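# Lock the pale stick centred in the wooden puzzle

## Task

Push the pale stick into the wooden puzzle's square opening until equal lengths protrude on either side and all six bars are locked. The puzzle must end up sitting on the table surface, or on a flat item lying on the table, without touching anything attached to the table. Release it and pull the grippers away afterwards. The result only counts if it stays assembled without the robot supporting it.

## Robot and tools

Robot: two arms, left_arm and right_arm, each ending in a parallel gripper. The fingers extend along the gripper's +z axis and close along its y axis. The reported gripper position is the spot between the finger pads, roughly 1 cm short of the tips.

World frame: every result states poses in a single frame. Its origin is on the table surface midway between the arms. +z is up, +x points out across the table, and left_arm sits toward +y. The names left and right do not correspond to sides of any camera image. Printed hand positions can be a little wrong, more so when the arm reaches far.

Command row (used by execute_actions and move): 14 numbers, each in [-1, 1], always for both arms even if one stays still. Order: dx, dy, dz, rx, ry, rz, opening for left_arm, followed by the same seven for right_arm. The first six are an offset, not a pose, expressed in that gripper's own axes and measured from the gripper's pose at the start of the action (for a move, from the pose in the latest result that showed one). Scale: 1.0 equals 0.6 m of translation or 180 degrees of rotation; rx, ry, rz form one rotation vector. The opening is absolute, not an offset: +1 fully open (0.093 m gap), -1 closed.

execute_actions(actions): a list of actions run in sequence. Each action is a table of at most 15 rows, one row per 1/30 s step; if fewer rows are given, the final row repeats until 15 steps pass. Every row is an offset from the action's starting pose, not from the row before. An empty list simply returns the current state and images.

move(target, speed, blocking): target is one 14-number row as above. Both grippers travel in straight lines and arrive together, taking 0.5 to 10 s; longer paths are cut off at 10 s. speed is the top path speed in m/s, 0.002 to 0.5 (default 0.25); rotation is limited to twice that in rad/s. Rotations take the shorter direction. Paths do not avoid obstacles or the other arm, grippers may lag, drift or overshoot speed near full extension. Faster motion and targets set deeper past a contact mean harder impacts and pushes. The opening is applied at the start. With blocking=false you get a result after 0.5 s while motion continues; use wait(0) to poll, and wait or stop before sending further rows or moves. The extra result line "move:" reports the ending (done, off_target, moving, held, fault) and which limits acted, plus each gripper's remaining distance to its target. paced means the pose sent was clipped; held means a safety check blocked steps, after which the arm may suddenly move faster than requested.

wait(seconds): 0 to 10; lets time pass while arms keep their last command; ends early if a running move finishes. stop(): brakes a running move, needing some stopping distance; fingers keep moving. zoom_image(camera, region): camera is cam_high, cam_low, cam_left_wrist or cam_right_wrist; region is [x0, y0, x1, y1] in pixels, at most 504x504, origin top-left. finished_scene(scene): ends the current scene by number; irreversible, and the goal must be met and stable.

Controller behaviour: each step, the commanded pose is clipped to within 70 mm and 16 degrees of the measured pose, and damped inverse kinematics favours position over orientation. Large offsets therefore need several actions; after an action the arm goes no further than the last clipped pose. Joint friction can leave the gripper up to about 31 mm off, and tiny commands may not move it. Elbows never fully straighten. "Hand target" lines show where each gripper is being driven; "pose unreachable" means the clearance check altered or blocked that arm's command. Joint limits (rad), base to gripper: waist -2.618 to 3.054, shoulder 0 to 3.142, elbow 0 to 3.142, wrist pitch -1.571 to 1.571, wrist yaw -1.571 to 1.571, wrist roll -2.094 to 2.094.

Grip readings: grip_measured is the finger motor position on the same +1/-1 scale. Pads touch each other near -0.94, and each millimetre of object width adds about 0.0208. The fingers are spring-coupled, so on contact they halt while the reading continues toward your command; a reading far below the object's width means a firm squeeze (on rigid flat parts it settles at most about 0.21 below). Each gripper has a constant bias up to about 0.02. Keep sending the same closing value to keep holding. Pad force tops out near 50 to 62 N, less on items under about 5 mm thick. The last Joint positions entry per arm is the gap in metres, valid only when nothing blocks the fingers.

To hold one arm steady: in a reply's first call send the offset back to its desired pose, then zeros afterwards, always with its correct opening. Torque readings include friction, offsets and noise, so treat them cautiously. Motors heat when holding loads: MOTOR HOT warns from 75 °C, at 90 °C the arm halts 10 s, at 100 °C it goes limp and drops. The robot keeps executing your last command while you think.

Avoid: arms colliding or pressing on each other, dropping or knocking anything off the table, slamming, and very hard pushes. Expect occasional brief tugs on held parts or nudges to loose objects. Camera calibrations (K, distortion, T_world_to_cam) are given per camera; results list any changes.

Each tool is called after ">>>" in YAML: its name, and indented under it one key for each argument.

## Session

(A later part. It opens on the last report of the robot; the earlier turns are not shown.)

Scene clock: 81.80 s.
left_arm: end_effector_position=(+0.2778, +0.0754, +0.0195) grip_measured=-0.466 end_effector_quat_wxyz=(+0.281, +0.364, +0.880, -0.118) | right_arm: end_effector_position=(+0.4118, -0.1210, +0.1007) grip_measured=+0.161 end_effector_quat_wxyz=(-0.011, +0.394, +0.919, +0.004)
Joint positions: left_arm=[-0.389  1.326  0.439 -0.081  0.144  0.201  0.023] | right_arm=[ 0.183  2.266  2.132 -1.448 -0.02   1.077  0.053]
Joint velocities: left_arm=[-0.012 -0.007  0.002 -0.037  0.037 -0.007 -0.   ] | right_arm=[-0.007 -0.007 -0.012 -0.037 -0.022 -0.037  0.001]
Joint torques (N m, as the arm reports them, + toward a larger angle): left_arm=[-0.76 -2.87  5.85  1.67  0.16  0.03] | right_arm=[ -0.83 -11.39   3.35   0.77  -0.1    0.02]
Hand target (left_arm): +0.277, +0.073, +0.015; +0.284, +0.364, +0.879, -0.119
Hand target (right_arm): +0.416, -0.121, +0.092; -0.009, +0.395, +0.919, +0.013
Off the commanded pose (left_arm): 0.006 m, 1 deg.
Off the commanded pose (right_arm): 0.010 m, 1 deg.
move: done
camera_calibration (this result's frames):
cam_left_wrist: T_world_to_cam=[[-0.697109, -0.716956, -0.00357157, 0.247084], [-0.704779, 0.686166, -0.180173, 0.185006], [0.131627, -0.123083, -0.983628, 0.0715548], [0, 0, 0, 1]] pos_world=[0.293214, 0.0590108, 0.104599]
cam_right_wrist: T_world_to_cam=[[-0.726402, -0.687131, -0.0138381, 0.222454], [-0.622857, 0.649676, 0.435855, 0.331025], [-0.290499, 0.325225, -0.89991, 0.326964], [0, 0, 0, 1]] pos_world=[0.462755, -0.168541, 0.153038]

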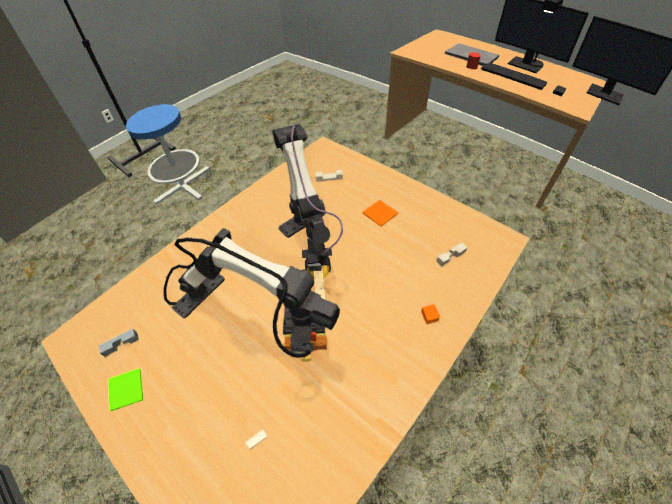

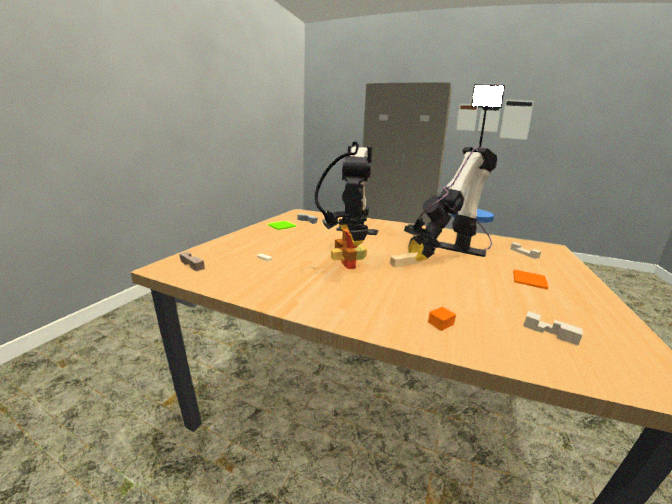

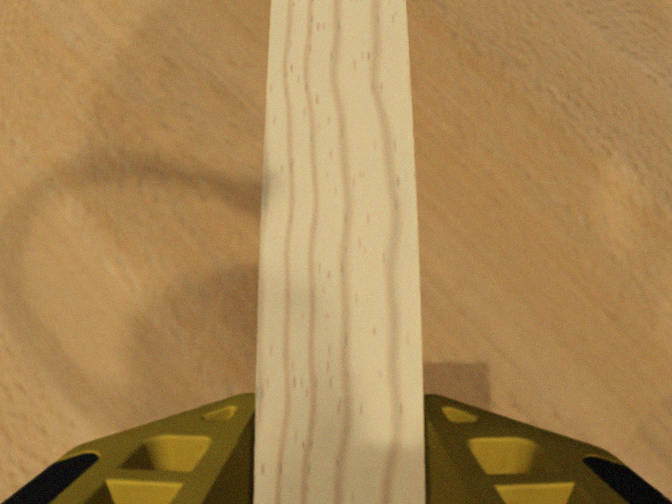

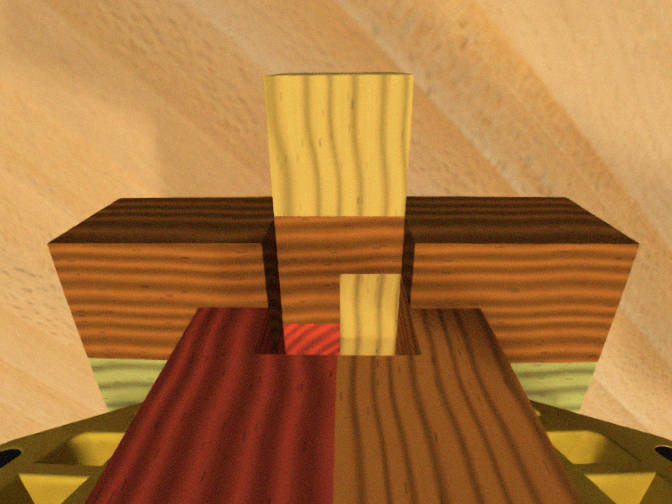

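Open left, tilt it; push right down a bit more.

>>> execute_actions:
  actions:
    - [[0,0,0,0,0,0,0.2,0,0,0.02,0,0,0,0.12]]

>>> move:
  target: [0,0,0,0,-0.11,0,0.2,0,0,0.012,0,0,0,0.12]
  speed: 0.1

Scene clock: 83.40 s.
left_arm: end_effector_position=(+0.2775, +0.0757, +0.0193) grip_measured=+0.198 end_effector_quat_wxyz=(+0.280, +0.363, +0.881, -0.117) | right_arm: end_effector_position=(+0.4112, -0.1212, +0.1003) grip_measured=+0.161 end_effector_quat_wxyz=(-0.009, +0.394, +0.919, +0.006)
Joint positions: left_arm=[-0.389  1.326  0.439 -0.083  0.144  0.2    0.055] | right_arm=[ 0.183  2.257  2.115 -1.436 -0.02   1.077  0.053]
Joint velocities: left_arm=[-0.007 -0.017 -0.002 -0.007 -0.066 -0.066  0.   ] | right_arm=[ 0.007  0.007  0.007  0.037 -0.007  0.022 -0.001]
Joint torques (N m, as the arm reports them, + toward a larger angle): left_arm=[-0.2  -4.11  7.11  1.36  0.18  0.12] | right_arm=[ -0.35 -10.87   3.2    0.66   0.07   0.03]
Hand target (left_arm): +0.278, +0.075, +0.020; +0.281, +0.364, +0.880, -0.118
Hand target (right_arm): +0.411, -0.121, +0.089; -0.011, +0.394, +0.919, +0.004
Off the commanded pose (left_arm): 0.000 m, 0 deg.
Off the commanded pose (right_arm): 0.012 m, 0 deg.
camera_calibration (this result's frames):
cam_left_wrist: T_world_to_cam=[[-0.696514, -0.717537, -0.00299523, 0.246926], [-0.705675, 0.685743, -0.178268, 0.18483], [0.129968, -0.122053, -0.983977, 0.0717486], [0, 0, 0, 1]] pos_world=[0.293093, 0.0591899, 0.104288]
cam_right_wrist: T_world_to_cam=[[-0.726338, -0.687114, -0.0175387, 0.222223], [-0.624617, 0.649195, 0.43405, 0.33176], [-0.286855, 0.326222, -0.900718, 0.325195], [0, 0, 0, 1]] pos_world=[0.461916, -0.16877, 0.152806]

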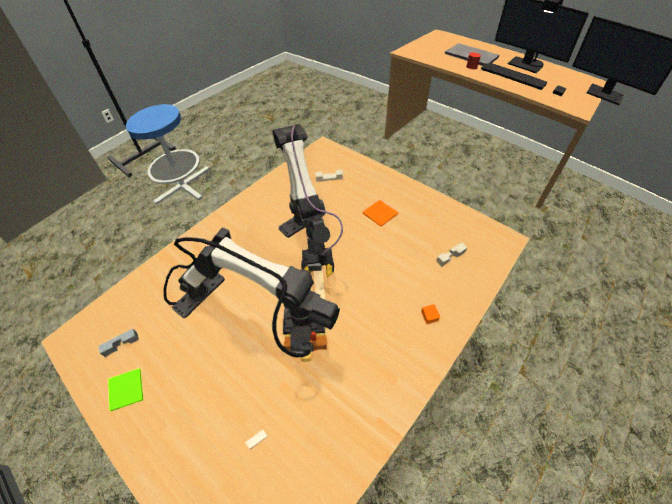

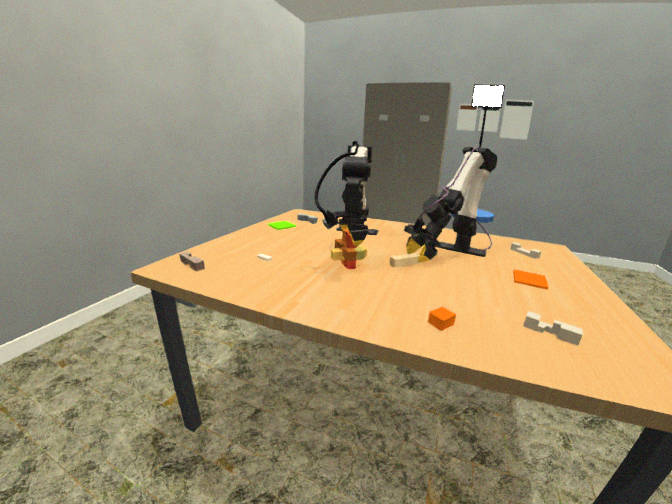

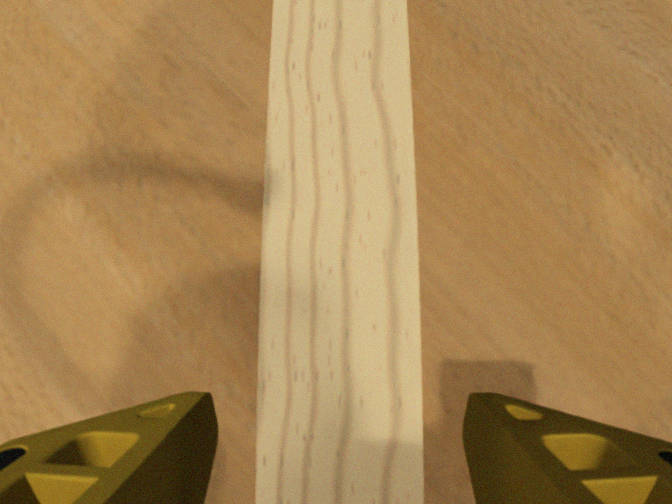

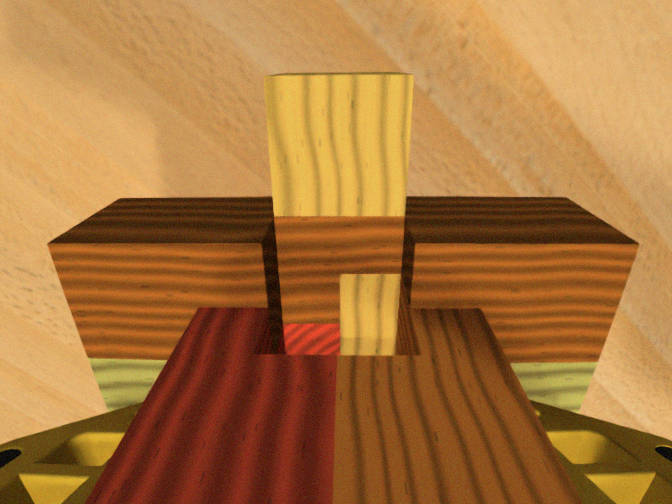

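Scene clock: 85.80 s.
left_arm: end_effector_position=(+0.2813, +0.0720, +0.0285) grip_measured=+0.198 end_effector_quat_wxyz=(+0.436, +0.339, +0.815, -0.175) | right_arm: end_effector_position=(+0.4113, -0.1214, +0.1005) grip_measured=+0.161 end_effector_quat_wxyz=(-0.009, +0.394, +0.919, +0.006)
Joint positions: left_arm=[-0.343  1.319  0.137  0.569  0.235  0.174  0.055] | right_arm=[ 0.183  2.256  2.115 -1.436 -0.02   1.077  0.053]
Joint velocities: left_arm=[-0.002 -0.012 -0.017  0.037 -0.037  0.022  0.   ] | right_arm=[-0.017 -0.017  0.007 -0.051 -0.066 -0.051 -0.   ]
Joint torques (N m, as the arm reports them, + toward a larger angle): left_arm=[ 0.35 -1.49  4.63  1.94  0.25  0.08] | right_arm=[ -0.26 -11.26   3.58   0.58   0.03   0.03]
Hand target (left_arm): +0.276, +0.076, +0.020; +0.427, +0.335, +0.821, -0.177
Hand target (right_arm): +0.411, -0.121, +0.093; -0.009, +0.394, +0.919, +0.005
Off the commanded pose (left_arm): 0.011 m, 1 deg.
Off the commanded pose (right_arm): 0.007 m, 0 deg.
move: off_target (left_arm)
camera_calibration (this result's frames):
cam_left_wrist: T_world_to_cam=[[-0.694599, -0.719315, -0.0108635, 0.246792], [-0.612993, 0.5997, -0.514393, 0.181413], [0.376525, -0.350638, -0.857486, 0.0233383], [0, 0, 0, 1]] pos_world=[0.273839, 0.0769109, 0.116011]
cam_right_wrist: T_world_to_cam=[[-0.726594, -0.686835, -0.0178751, 0.222326], [-0.624529, 0.64939, 0.433885, 0.33183], [-0.286399, 0.326422, -0.900791, 0.325248], [0, 0, 0, 1]] pos_world=[0.461929, -0.168954, 0.152979]

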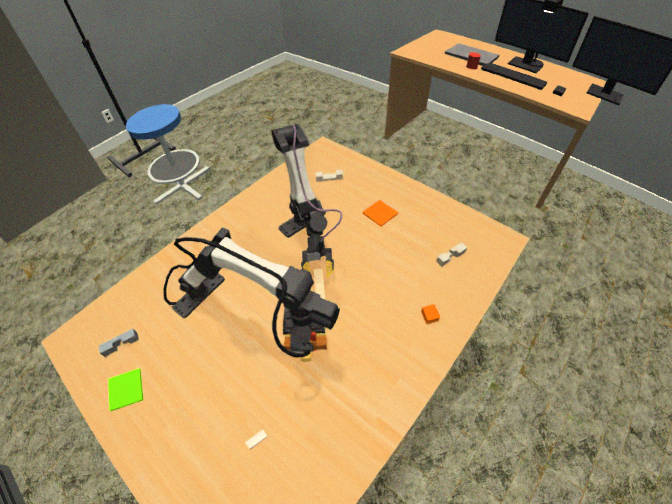

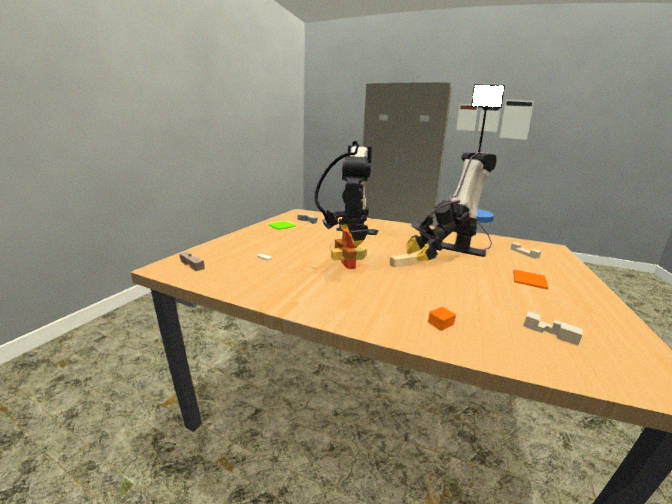

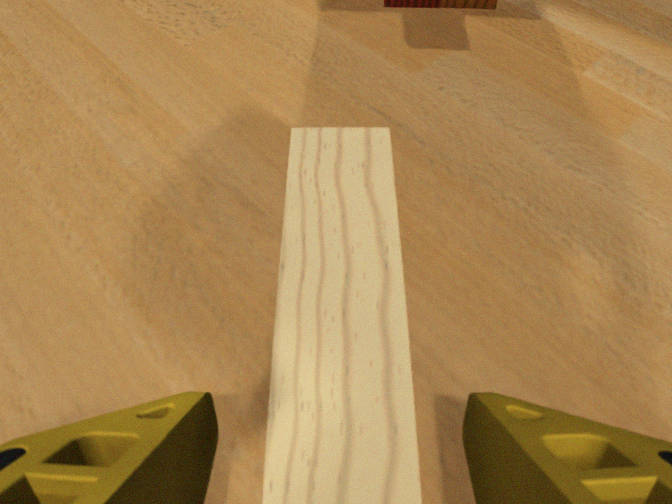

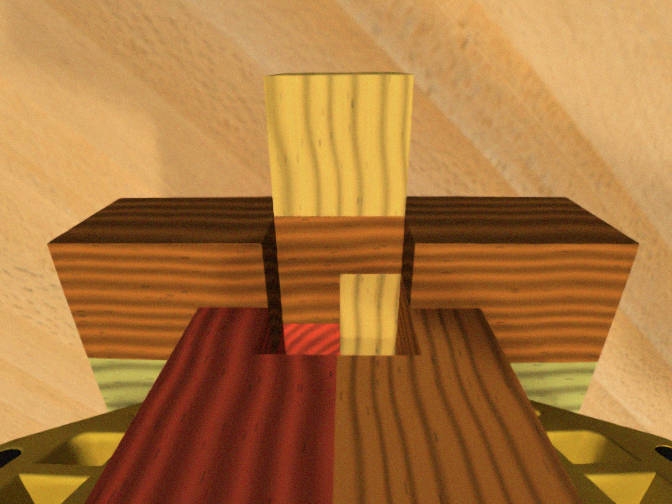

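>>> move:
  target: [0.025,0,0.017,0,0,0,0.2,0,0,0.012,0,0,0,0.12]
  speed: 0.03

Scene clock: 87.97 s.
left_arm: end_effector_position=(+0.2900, +0.0674, +0.0217) grip_measured=+0.198 end_effector_quat_wxyz=(+0.447, +0.338, +0.809, -0.176) | right_arm: end_effector_position=(+0.4112, -0.1212, +0.1005) grip_measured=+0.161 end_effector_quat_wxyz=(-0.009, +0.394, +0.919, +0.006)
Joint positions: left_arm=[-0.343  1.457  0.137  0.733  0.235  0.173  0.055] | right_arm=[ 0.183  2.256  2.115 -1.436 -0.02   1.077  0.053]
Joint velocities: left_arm=[-0.007 -0.007 -0.012  0.007  0.022 -0.022 -0.002] | right_arm=[-0.022  0.007  0.002 -0.022  0.022  0.022  0.002]
Joint torques (N m, as the arm reports them, + toward a larger angle): left_arm=[-0.29 -2.23  3.19  1.99  0.16  0.12] | right_arm=[ -0.44 -11.28   3.61   0.55   0.08   0.06]
Hand target (left_arm): +0.281, +0.072, +0.011; +0.435, +0.339, +0.816, -0.175
Hand target (right_arm): +0.411, -0.121, +0.093; -0.009, +0.394, +0.919, +0.006
Off the commanded pose (left_arm): 0.015 m, 1 deg.
Off the commanded pose (right_arm): 0.007 m, 0 deg.
move: off_target (left_arm)
camera_calibration (this result's frames):
cam_left_wrist: T_world_to_cam=[[-0.694126, -0.719638, -0.0176214, 0.249426], [-0.601227, 0.593027, -0.535579, 0.18351], [0.395873, -0.361165, -0.844301, 0.00749733], [0, 0, 0, 1]] pos_world=[0.280496, 0.0733771, 0.10901]
cam_right_wrist: T_world_to_cam=[[-0.726332, -0.687112, -0.0178751, 0.222262], [-0.624777, 0.649151, 0.433885, 0.33177], [-0.286524, 0.326312, -0.900791, 0.325221], [0, 0, 0, 1]] pos_world=[0.461902, -0.168774, 0.152979]

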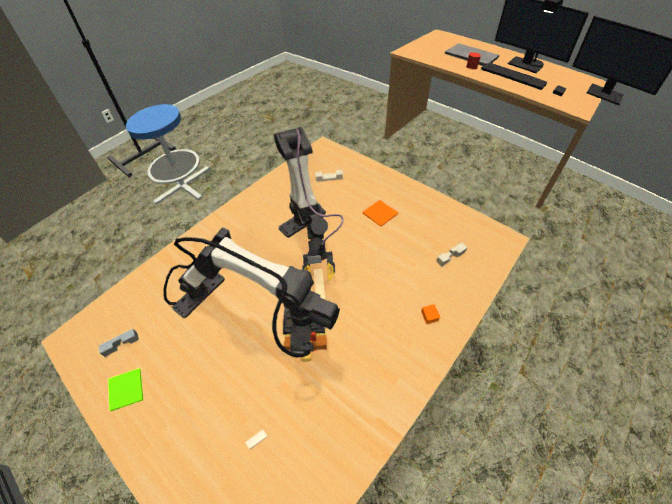

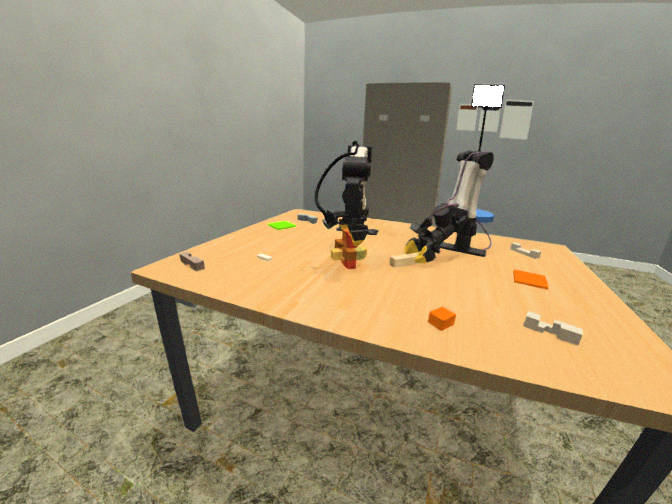

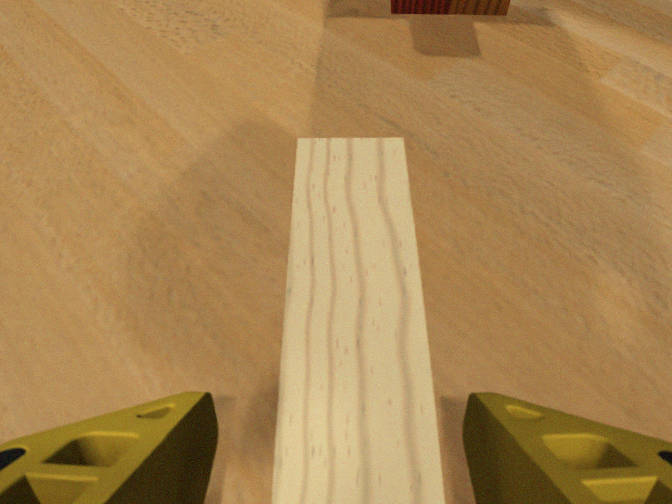

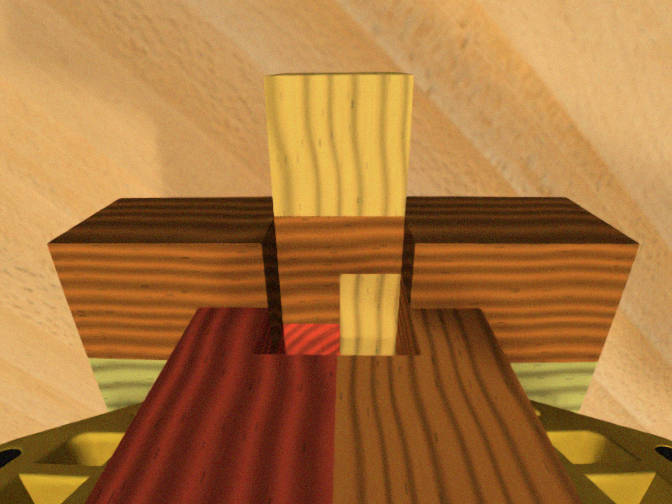

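>>> execute_actions:
  actions:
    - [[0,0,0,0,0,0,-0.25,0,0,0.012,0,0,0,0.12]]
    - [[0,0,0,0,0,0,-0.5,0,0,0.012,0,0,0,0.12]]

Scene clock: 90.47 s.
left_arm: end_effector_position=(+0.2897, +0.0674, +0.0214) grip_measured=-0.466 end_effector_quat_wxyz=(+0.446, +0.338, +0.810, -0.177) | right_arm: end_effector_position=(+0.4113, -0.1214, +0.1005) grip_measured=+0.161 end_effector_quat_wxyz=(-0.009, +0.394, +0.919, +0.006)
Joint positions: left_arm=[-0.343  1.457  0.137  0.732  0.236  0.174  0.023] | right_arm=[ 0.183  2.256  2.115 -1.436 -0.02   1.077  0.053]
Joint velocities: left_arm=[ 0.007  0.007  0.002 -0.066 -0.022  0.051  0.   ] | right_arm=[ 0.002  0.002 -0.012 -0.037 -0.066 -0.037  0.001]
Joint torques (N m, as the arm reports them, + toward a larger angle): left_arm=[-0.19 -3.84  5.57  1.78  0.17  0.12] | right_arm=[ -0.35 -11.26   3.54   0.57   0.06   0.05]
Hand target (left_arm): +0.290, +0.067, +0.021; +0.446, +0.338, +0.810, -0.176
Hand target (right_arm): +0.411, -0.121, +0.093; -0.009, +0.394, +0.919, +0.006
Off the commanded pose (left_arm): 0.000 m, 0 deg.
Off the commanded pose (right_arm): 0.007 m, 0 deg.
camera_calibration (this result's frames):
cam_left_wrist: T_world_to_cam=[[-0.694754, -0.719044, -0.0171195, 0.24937], [-0.601434, 0.593842, -0.534442, 0.183185], [0.394454, -0.36101, -0.845031, 0.00777372], [0, 0, 0, 1]] pos_world=[0.280358, 0.0733311, 0.10874]
cam_right_wrist: T_world_to_cam=[[-0.726594, -0.686835, -0.0178751, 0.222326], [-0.624529, 0.64939, 0.433885, 0.33183], [-0.286399, 0.326422, -0.900791, 0.325248], [0, 0, 0, 1]] pos_world=[0.461929, -0.168954, 0.152979]

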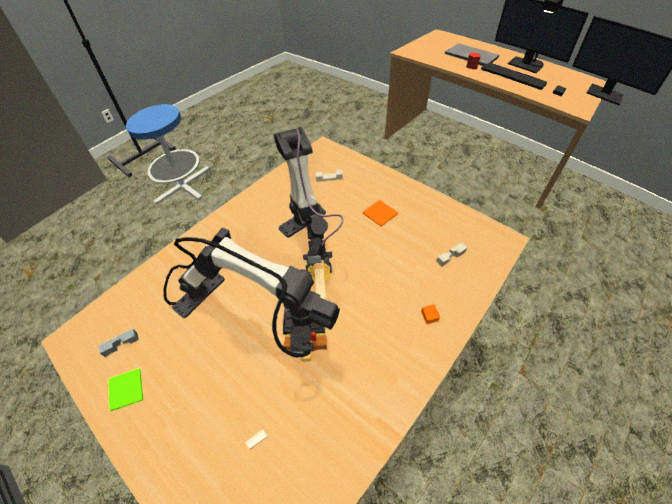

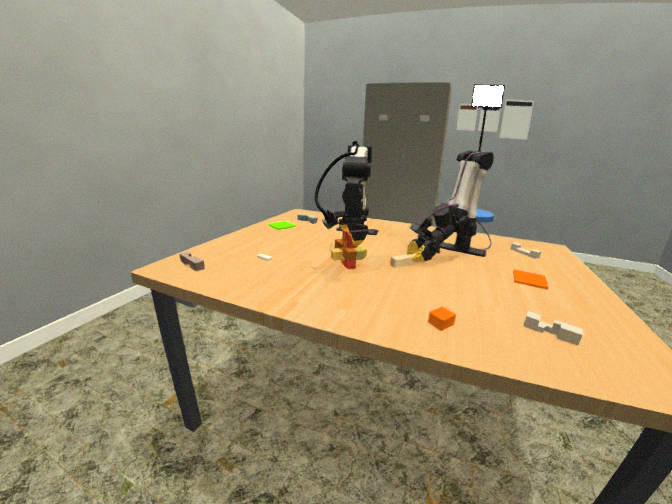

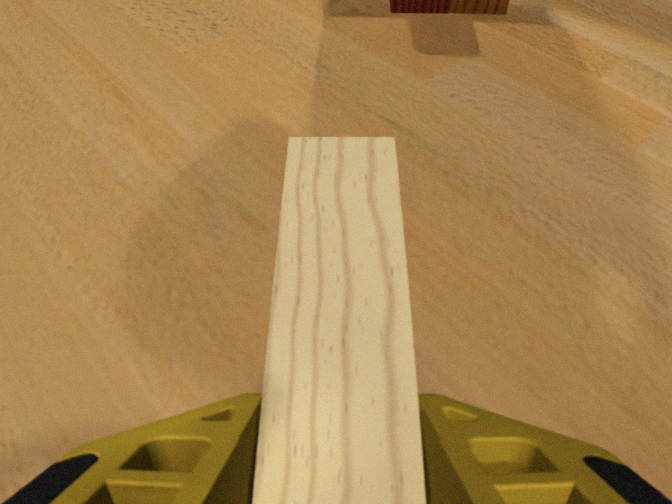

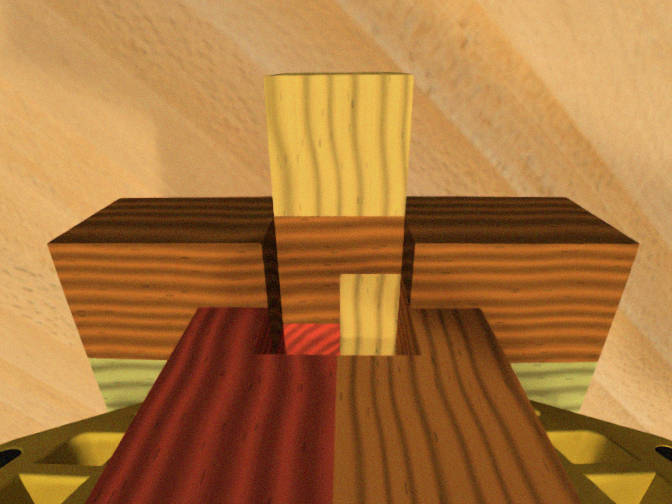

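>>> move:
  target: [-0.171,-0.092,-0.011,0,0,0,-0.5,0,0,0.012,0,0,0,0.12]
  speed: 0.08

Scene clock: 94.67 s.
left_arm: end_effector_position=(+0.2794, +0.0034, +0.0835) grip_measured=-0.466 end_effector_quat_wxyz=(+0.414, +0.348, +0.826, -0.161) | right_arm: end_effector_position=(+0.4112, -0.1212, +0.1005) grip_measured=+0.161 end_effector_quat_wxyz=(-0.009, +0.394, +0.919, +0.006)
Joint positions: left_arm=[-0.654  1.247  0.449  0.149 -0.026  0.008  0.023] | right_arm=[ 0.183  2.256  2.115 -1.436 -0.02   1.077  0.053]
Joint velocities: left_arm=[ 0.012  0.002  0.002 -0.037 -0.007 -0.095 -0.   ] | right_arm=[-0.017  0.002  0.002 -0.022  0.037 -0.007 -0.   ]
Joint torques (N m, as the arm reports them, + toward a larger angle): left_arm=[-0.77 -6.32 10.35  1.9   0.    0.08] | right_arm=[ -0.33 -11.38   3.59   0.56   0.05   0.07]
Hand target (left_arm): +0.287, -0.006, +0.110; +0.448, +0.339, +0.809, -0.175
Hand target (right_arm): +0.411, -0.121, +0.093; -0.009, +0.394, +0.919, +0.006
Off the commanded pose (left_arm): 0.030 m, 5 deg.
Off the commanded pose (right_arm): 0.007 m, 0 deg.
move: off_target (left_arm)
camera_calibration (this result's frames):
cam_left_wrist: T_world_to_cam=[[-0.696982, -0.71666, -0.0247954, 0.198514], [-0.626489, 0.625382, -0.465198, 0.249271], [0.348896, -0.308701, -0.884859, 0.0570154], [0, 0, 0, 1]] pos_world=[0.274634, 0.00397851, 0.171333]
cam_right_wrist: T_world_to_cam=[[-0.726332, -0.687112, -0.0178751, 0.222262], [-0.624777, 0.649151, 0.433885, 0.33177], [-0.286524, 0.326312, -0.900791, 0.325221], [0, 0, 0, 1]] pos_world=[0.461902, -0.168774, 0.152979]

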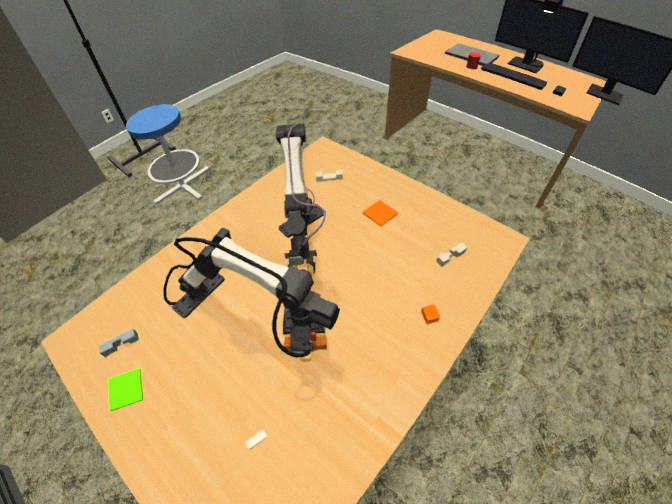

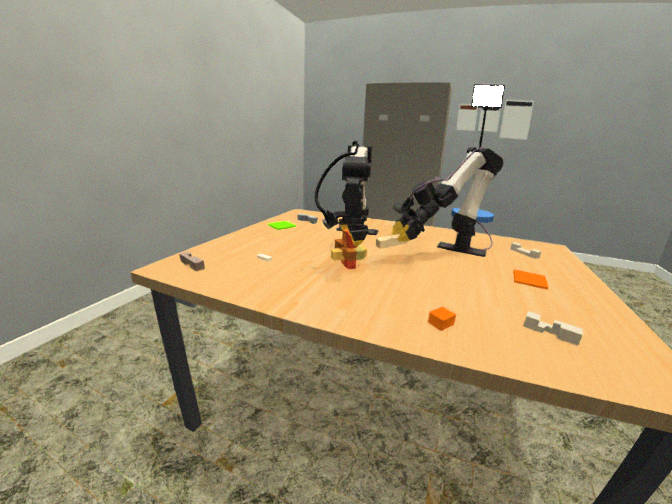

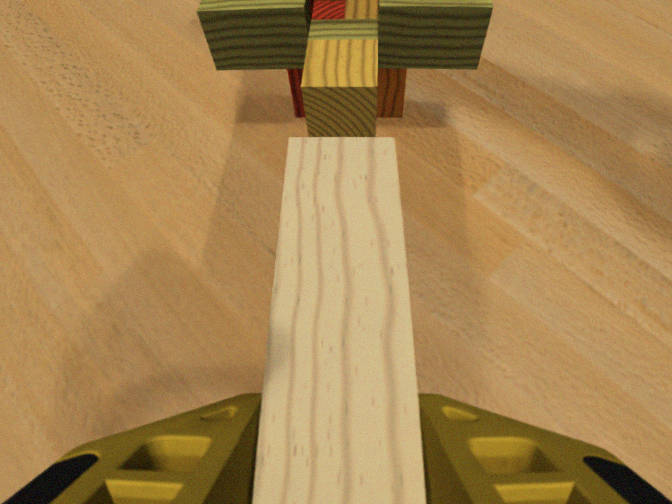

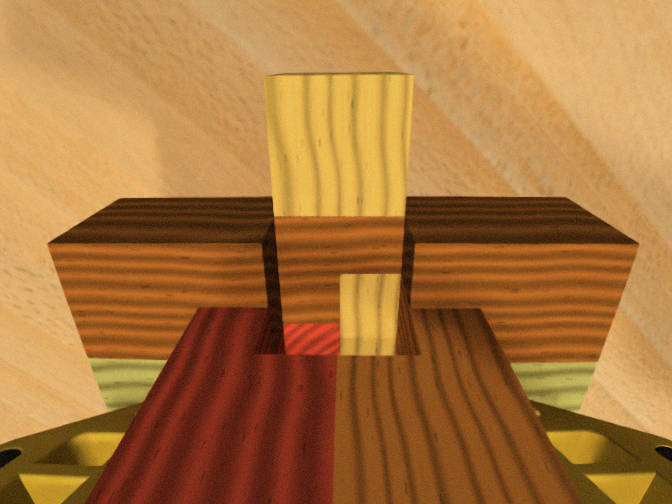

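>>> move:
  target: [-0.083,-0.003,0,0,-0.05,0,-0.5,0,0,0.0,0,0,-0.014,0.12]
  speed: 0.05

Scene clock: 100.53 s.
left_arm: end_effector_position=(+0.2870, -0.0043, +0.0988) grip_measured=-0.466 end_effector_quat_wxyz=(+0.446, +0.340, +0.809, -0.174) | right_arm: end_effector_position=(+0.4114, -0.1217, +0.1004) grip_measured=+0.161 end_effector_quat_wxyz=(-0.008, +0.379, +0.925, +0.005)
Joint positions: left_arm=[-0.654  1.247  0.449  0.226 -0.027  0.008  0.023] | right_arm=[ 0.183  2.256  2.115 -1.436 -0.018  1.044  0.053]
Joint velocities: left_arm=[-0.012 -0.002 -0.027  0.007 -0.022 -0.007 -0.001] | right_arm=[-0.007  0.007  0.012 -0.051 -0.037 -0.007  0.   ]
Joint torques (N m, as the arm reports them, + toward a larger angle): left_arm=[-0.78 -3.19 11.5   2.17  0.02  0.09] | right_arm=[ -0.25 -11.23   6.01   0.29   0.04  -0.04]
Hand target (left_arm): +0.297, -0.018, +0.124; +0.478, +0.333, +0.791, -0.188
Hand target (right_arm): +0.411, -0.121, +0.100; -0.009, +0.374, +0.927, +0.006
Off the commanded pose (left_arm): 0.031 m, 5 deg.
Off the commanded pose (right_arm): 0.000 m, 1 deg.
move: off_target (left_arm)
camera_calibration (this result's frames):
cam_left_wrist: T_world_to_cam=[[-0.695335, -0.718342, -0.0222303, 0.197895], [-0.599984, 0.59724, -0.532282, 0.264852], [0.395637, -0.356776, -0.846275, 0.048174], [0, 0, 0, 1]] pos_world=[0.277451, 0.00116328, 0.186144]
cam_right_wrist: T_world_to_cam=[[-0.703109, -0.710864, -0.0176186, 0.209564], [-0.64645, 0.628683, 0.432274, 0.338746], [-0.296212, 0.315325, -0.90157, 0.328133], [0, 0, 0, 1]] pos_world=[0.463525, -0.167461, 0.153096]

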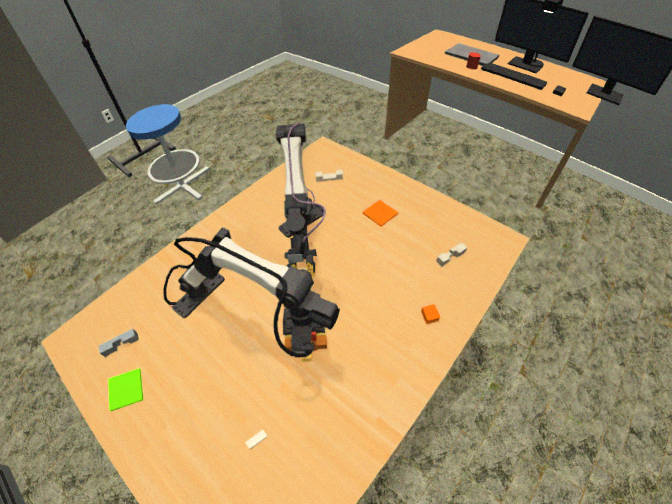

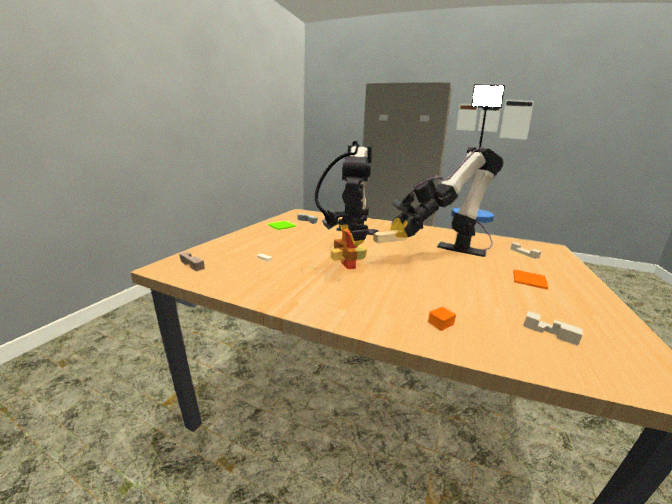

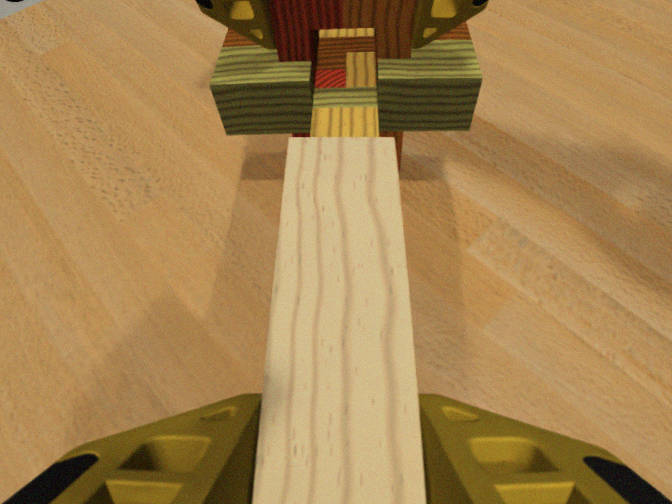

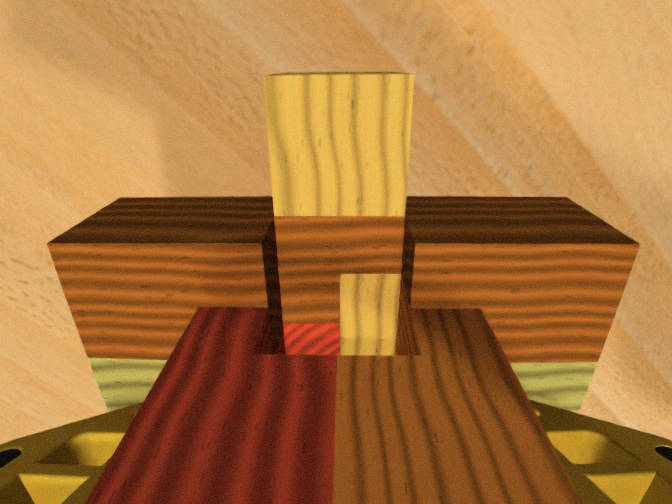

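>>> move:
  target: [-0.068,-0.008,0.069,0,-0.025,0,-0.5,0,0,0.012,0,0,0,0.12]
  speed: 0.04

Scene clock: 104.23 s.
left_arm: end_effector_position=(+0.3134, -0.0341, +0.0921) grip_measured=-0.466 end_effector_quat_wxyz=(+0.450, +0.340, +0.807, -0.175) | right_arm: end_effector_position=(+0.4115, -0.1217, +0.1004) grip_measured=+0.161 end_effector_quat_wxyz=(-0.008, +0.379, +0.925, +0.005)
Joint positions: left_arm=[-0.661  1.453  0.554  0.336 -0.034  0.006  0.023] | right_arm=[ 0.183  2.256  2.115 -1.436 -0.018  1.043  0.053]
Joint velocities: left_arm=[-0.002 -0.017 -0.002  0.007 -0.11  -0.051 -0.001] | right_arm=[-0.007 -0.007  0.007 -0.081  0.022 -0.007  0.001]
Joint torques (N m, as the arm reports them, + toward a larger angle): left_arm=[-0.89 -4.76 10.36  2.17  0.01  0.07] | right_arm=[ -0.33 -11.39   3.61   0.57   0.05   0.06]
Hand target (left_arm): +0.322, -0.047, +0.111; +0.477, +0.332, +0.792, -0.188
Hand target (right_arm): +0.411, -0.122, +0.093; -0.009, +0.379, +0.925, +0.005
Off the commanded pose (left_arm): 0.025 m, 4 deg.
Off the commanded pose (right_arm): 0.007 m, 0 deg.
move: off_target (left_arm)
camera_calibration (this result's frames):
cam_left_wrist: T_world_to_cam=[[-0.695357, -0.718247, -0.0244735, 0.195016], [-0.595082, 0.594543, -0.540737, 0.294026], [0.402933, -0.361442, -0.840836, 0.0184228], [0, 0, 0, 1]] pos_world=[0.303152, -0.0280824, 0.179254]
cam_right_wrist: T_world_to_cam=[[-0.702827, -0.711139, -0.0177649, 0.209478], [-0.646896, 0.628548, 0.431802, 0.339054], [-0.295905, 0.314974, -0.901794, 0.328028], [0, 0, 0, 1]] pos_world=[0.463624, -0.167464, 0.153131]

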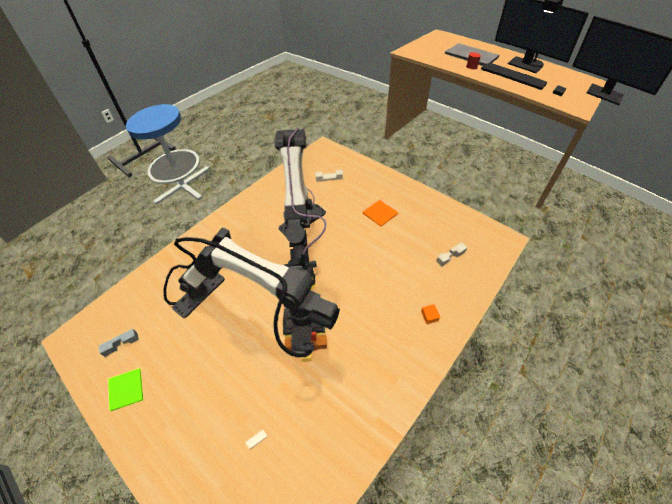

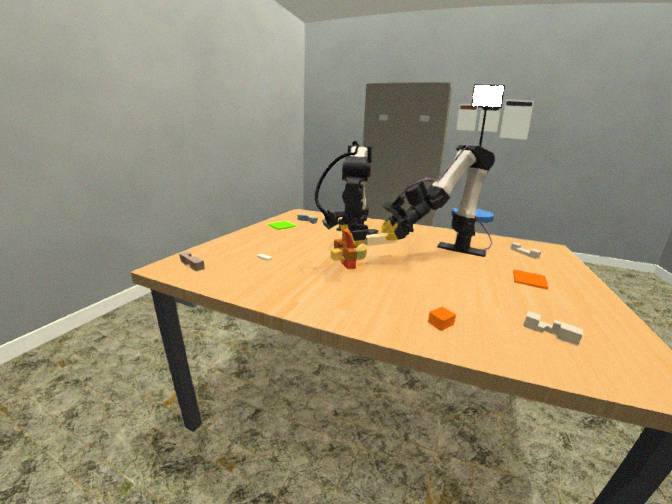

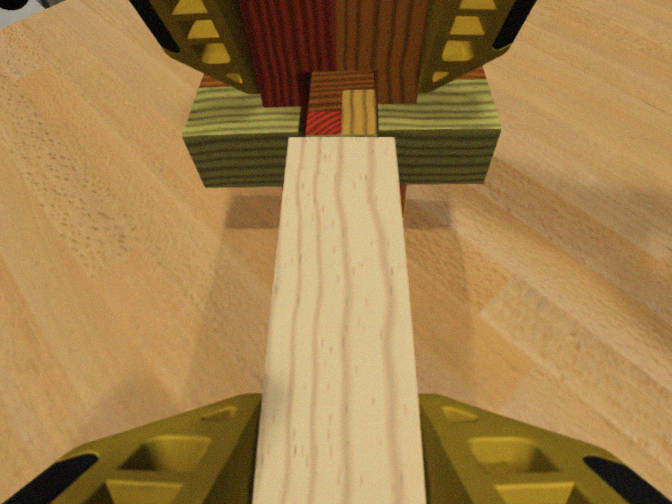

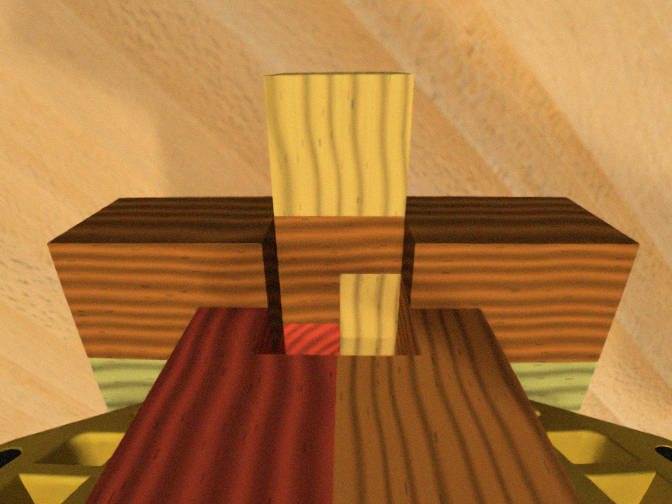

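>>> zoom_image:
  camera: "cam_left_wrist"
  region: [170, 0, 510, 240]

>>> zoom_image:
  camera: "cam_low"
  region: [310, 190, 430, 280]

Region (170, 0, 510, 240) of cam_left_wrist's 672x504 image, scaled by 1.482, with more detail than that image has; it fills the top 356 rows of this view, and the rest is white.

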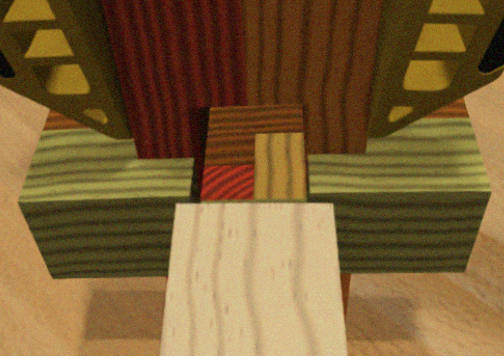

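Region (310, 190, 430, 280) of cam_low's 672x504 image, scaled by 4.200, with more detail than that image has; it fills the top 378 rows of this view, and the rest is white.

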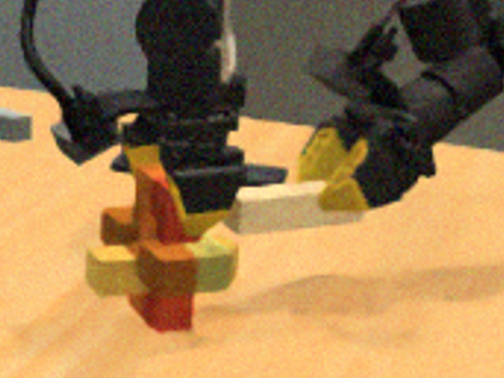

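>>> move:
  target: [-0.045,0.007,0.036,0.007,-0.02,-0.011,-0.5,0,0,0.012,0,0,0,0.12]
  speed: 0.03

Scene clock: 112.33 s.
left_arm: end_effector_position=(+0.3202, -0.0365, +0.0765) grip_measured=-0.466 end_effector_quat_wxyz=(+0.427, +0.338, +0.819, -0.180) | right_arm: end_effector_position=(+0.4167, -0.1240, +0.1004) grip_measured=+0.161 end_effector_quat_wxyz=(+0.004, +0.378, +0.926, +0.005)
Joint positions: left_arm=[-0.638  1.525  0.585  0.333  0.002 -0.005  0.023] | right_arm=[ 0.18   2.256  2.115 -1.417 -0.004  1.039  0.053]
Joint velocities: left_arm=[ 0.002 -0.007  0.012 -0.037 -0.095  0.051 -0.001] | right_arm=[ 0.012 -0.022 -0.007 -0.007 -0.007 -0.022 -0.   ]
Joint torques (N m, as the arm reports them, + toward a larger angle): left_arm=[ 0.14 -5.15 11.04  2.43  0.21  0.07] | right_arm=[  0.01 -11.53   3.6    0.43  -0.08   0.09]
Hand target (left_arm): +0.337, -0.052, +0.105; +0.468, +0.325, +0.797, -0.202
Hand target (right_arm): +0.411, -0.122, +0.093; -0.008, +0.379, +0.925, +0.005
Off the commanded pose (left_arm): 0.038 m, 6 deg.
Off the commanded pose (right_arm): 0.009 m, 1 deg.
move: off_target (left_arm)
camera_calibration (this result's frames):
cam_left_wrist: T_world_to_cam=[[-0.696351, -0.717691, 0.00382983, 0.195751], [-0.621793, 0.600622, -0.50262, 0.296932], [0.358425, -0.352381, -0.864499, 0.0181641], [0, 0, 0, 1]] pos_world=[0.314431, -0.0314549, 0.164197]
cam_right_wrist: T_world_to_cam=[[-0.701025, -0.712643, -0.0265216, 0.21148], [-0.657111, 0.631056, 0.412278, 0.350383], [-0.27707, 0.306445, -0.910672, 0.322259], [0, 0, 0, 1]] pos_world=[0.467782, -0.169156, 0.154626]

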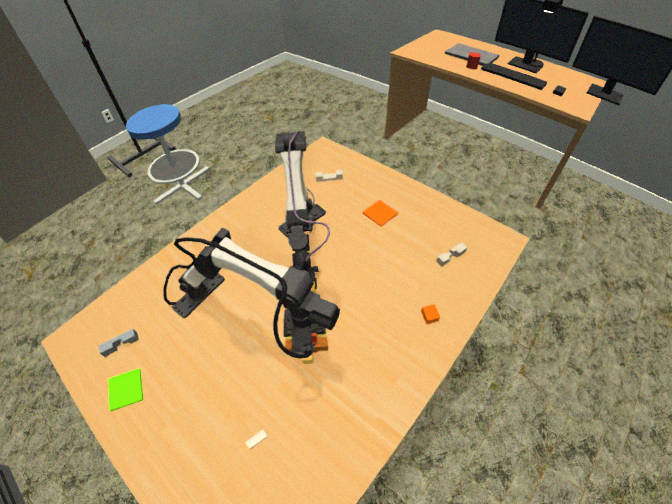

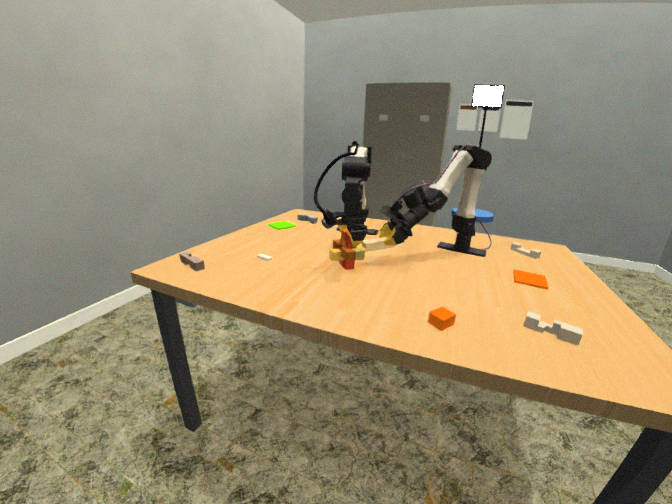

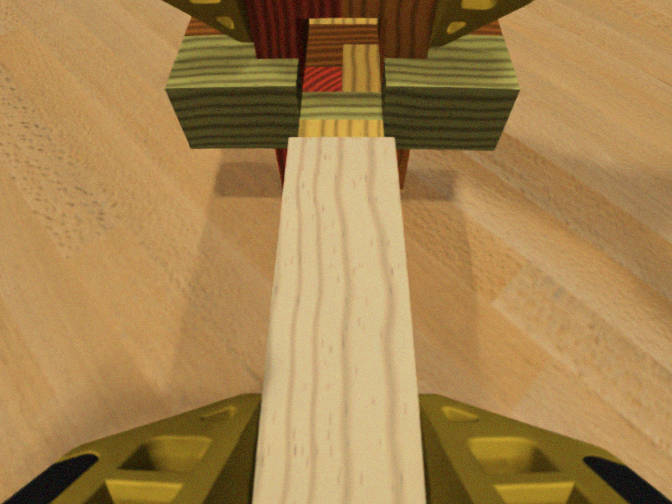

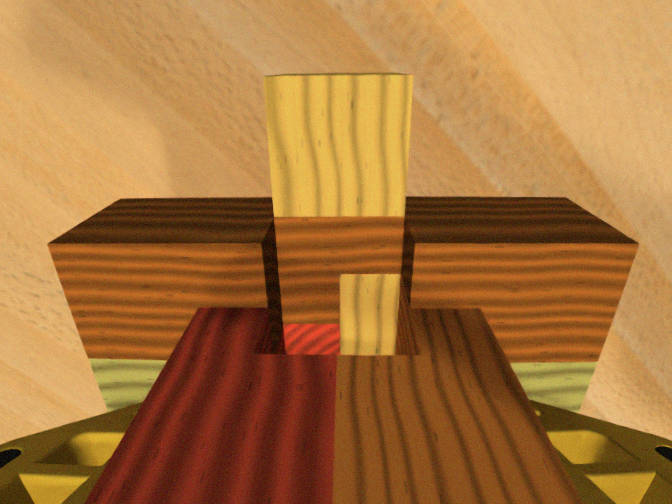

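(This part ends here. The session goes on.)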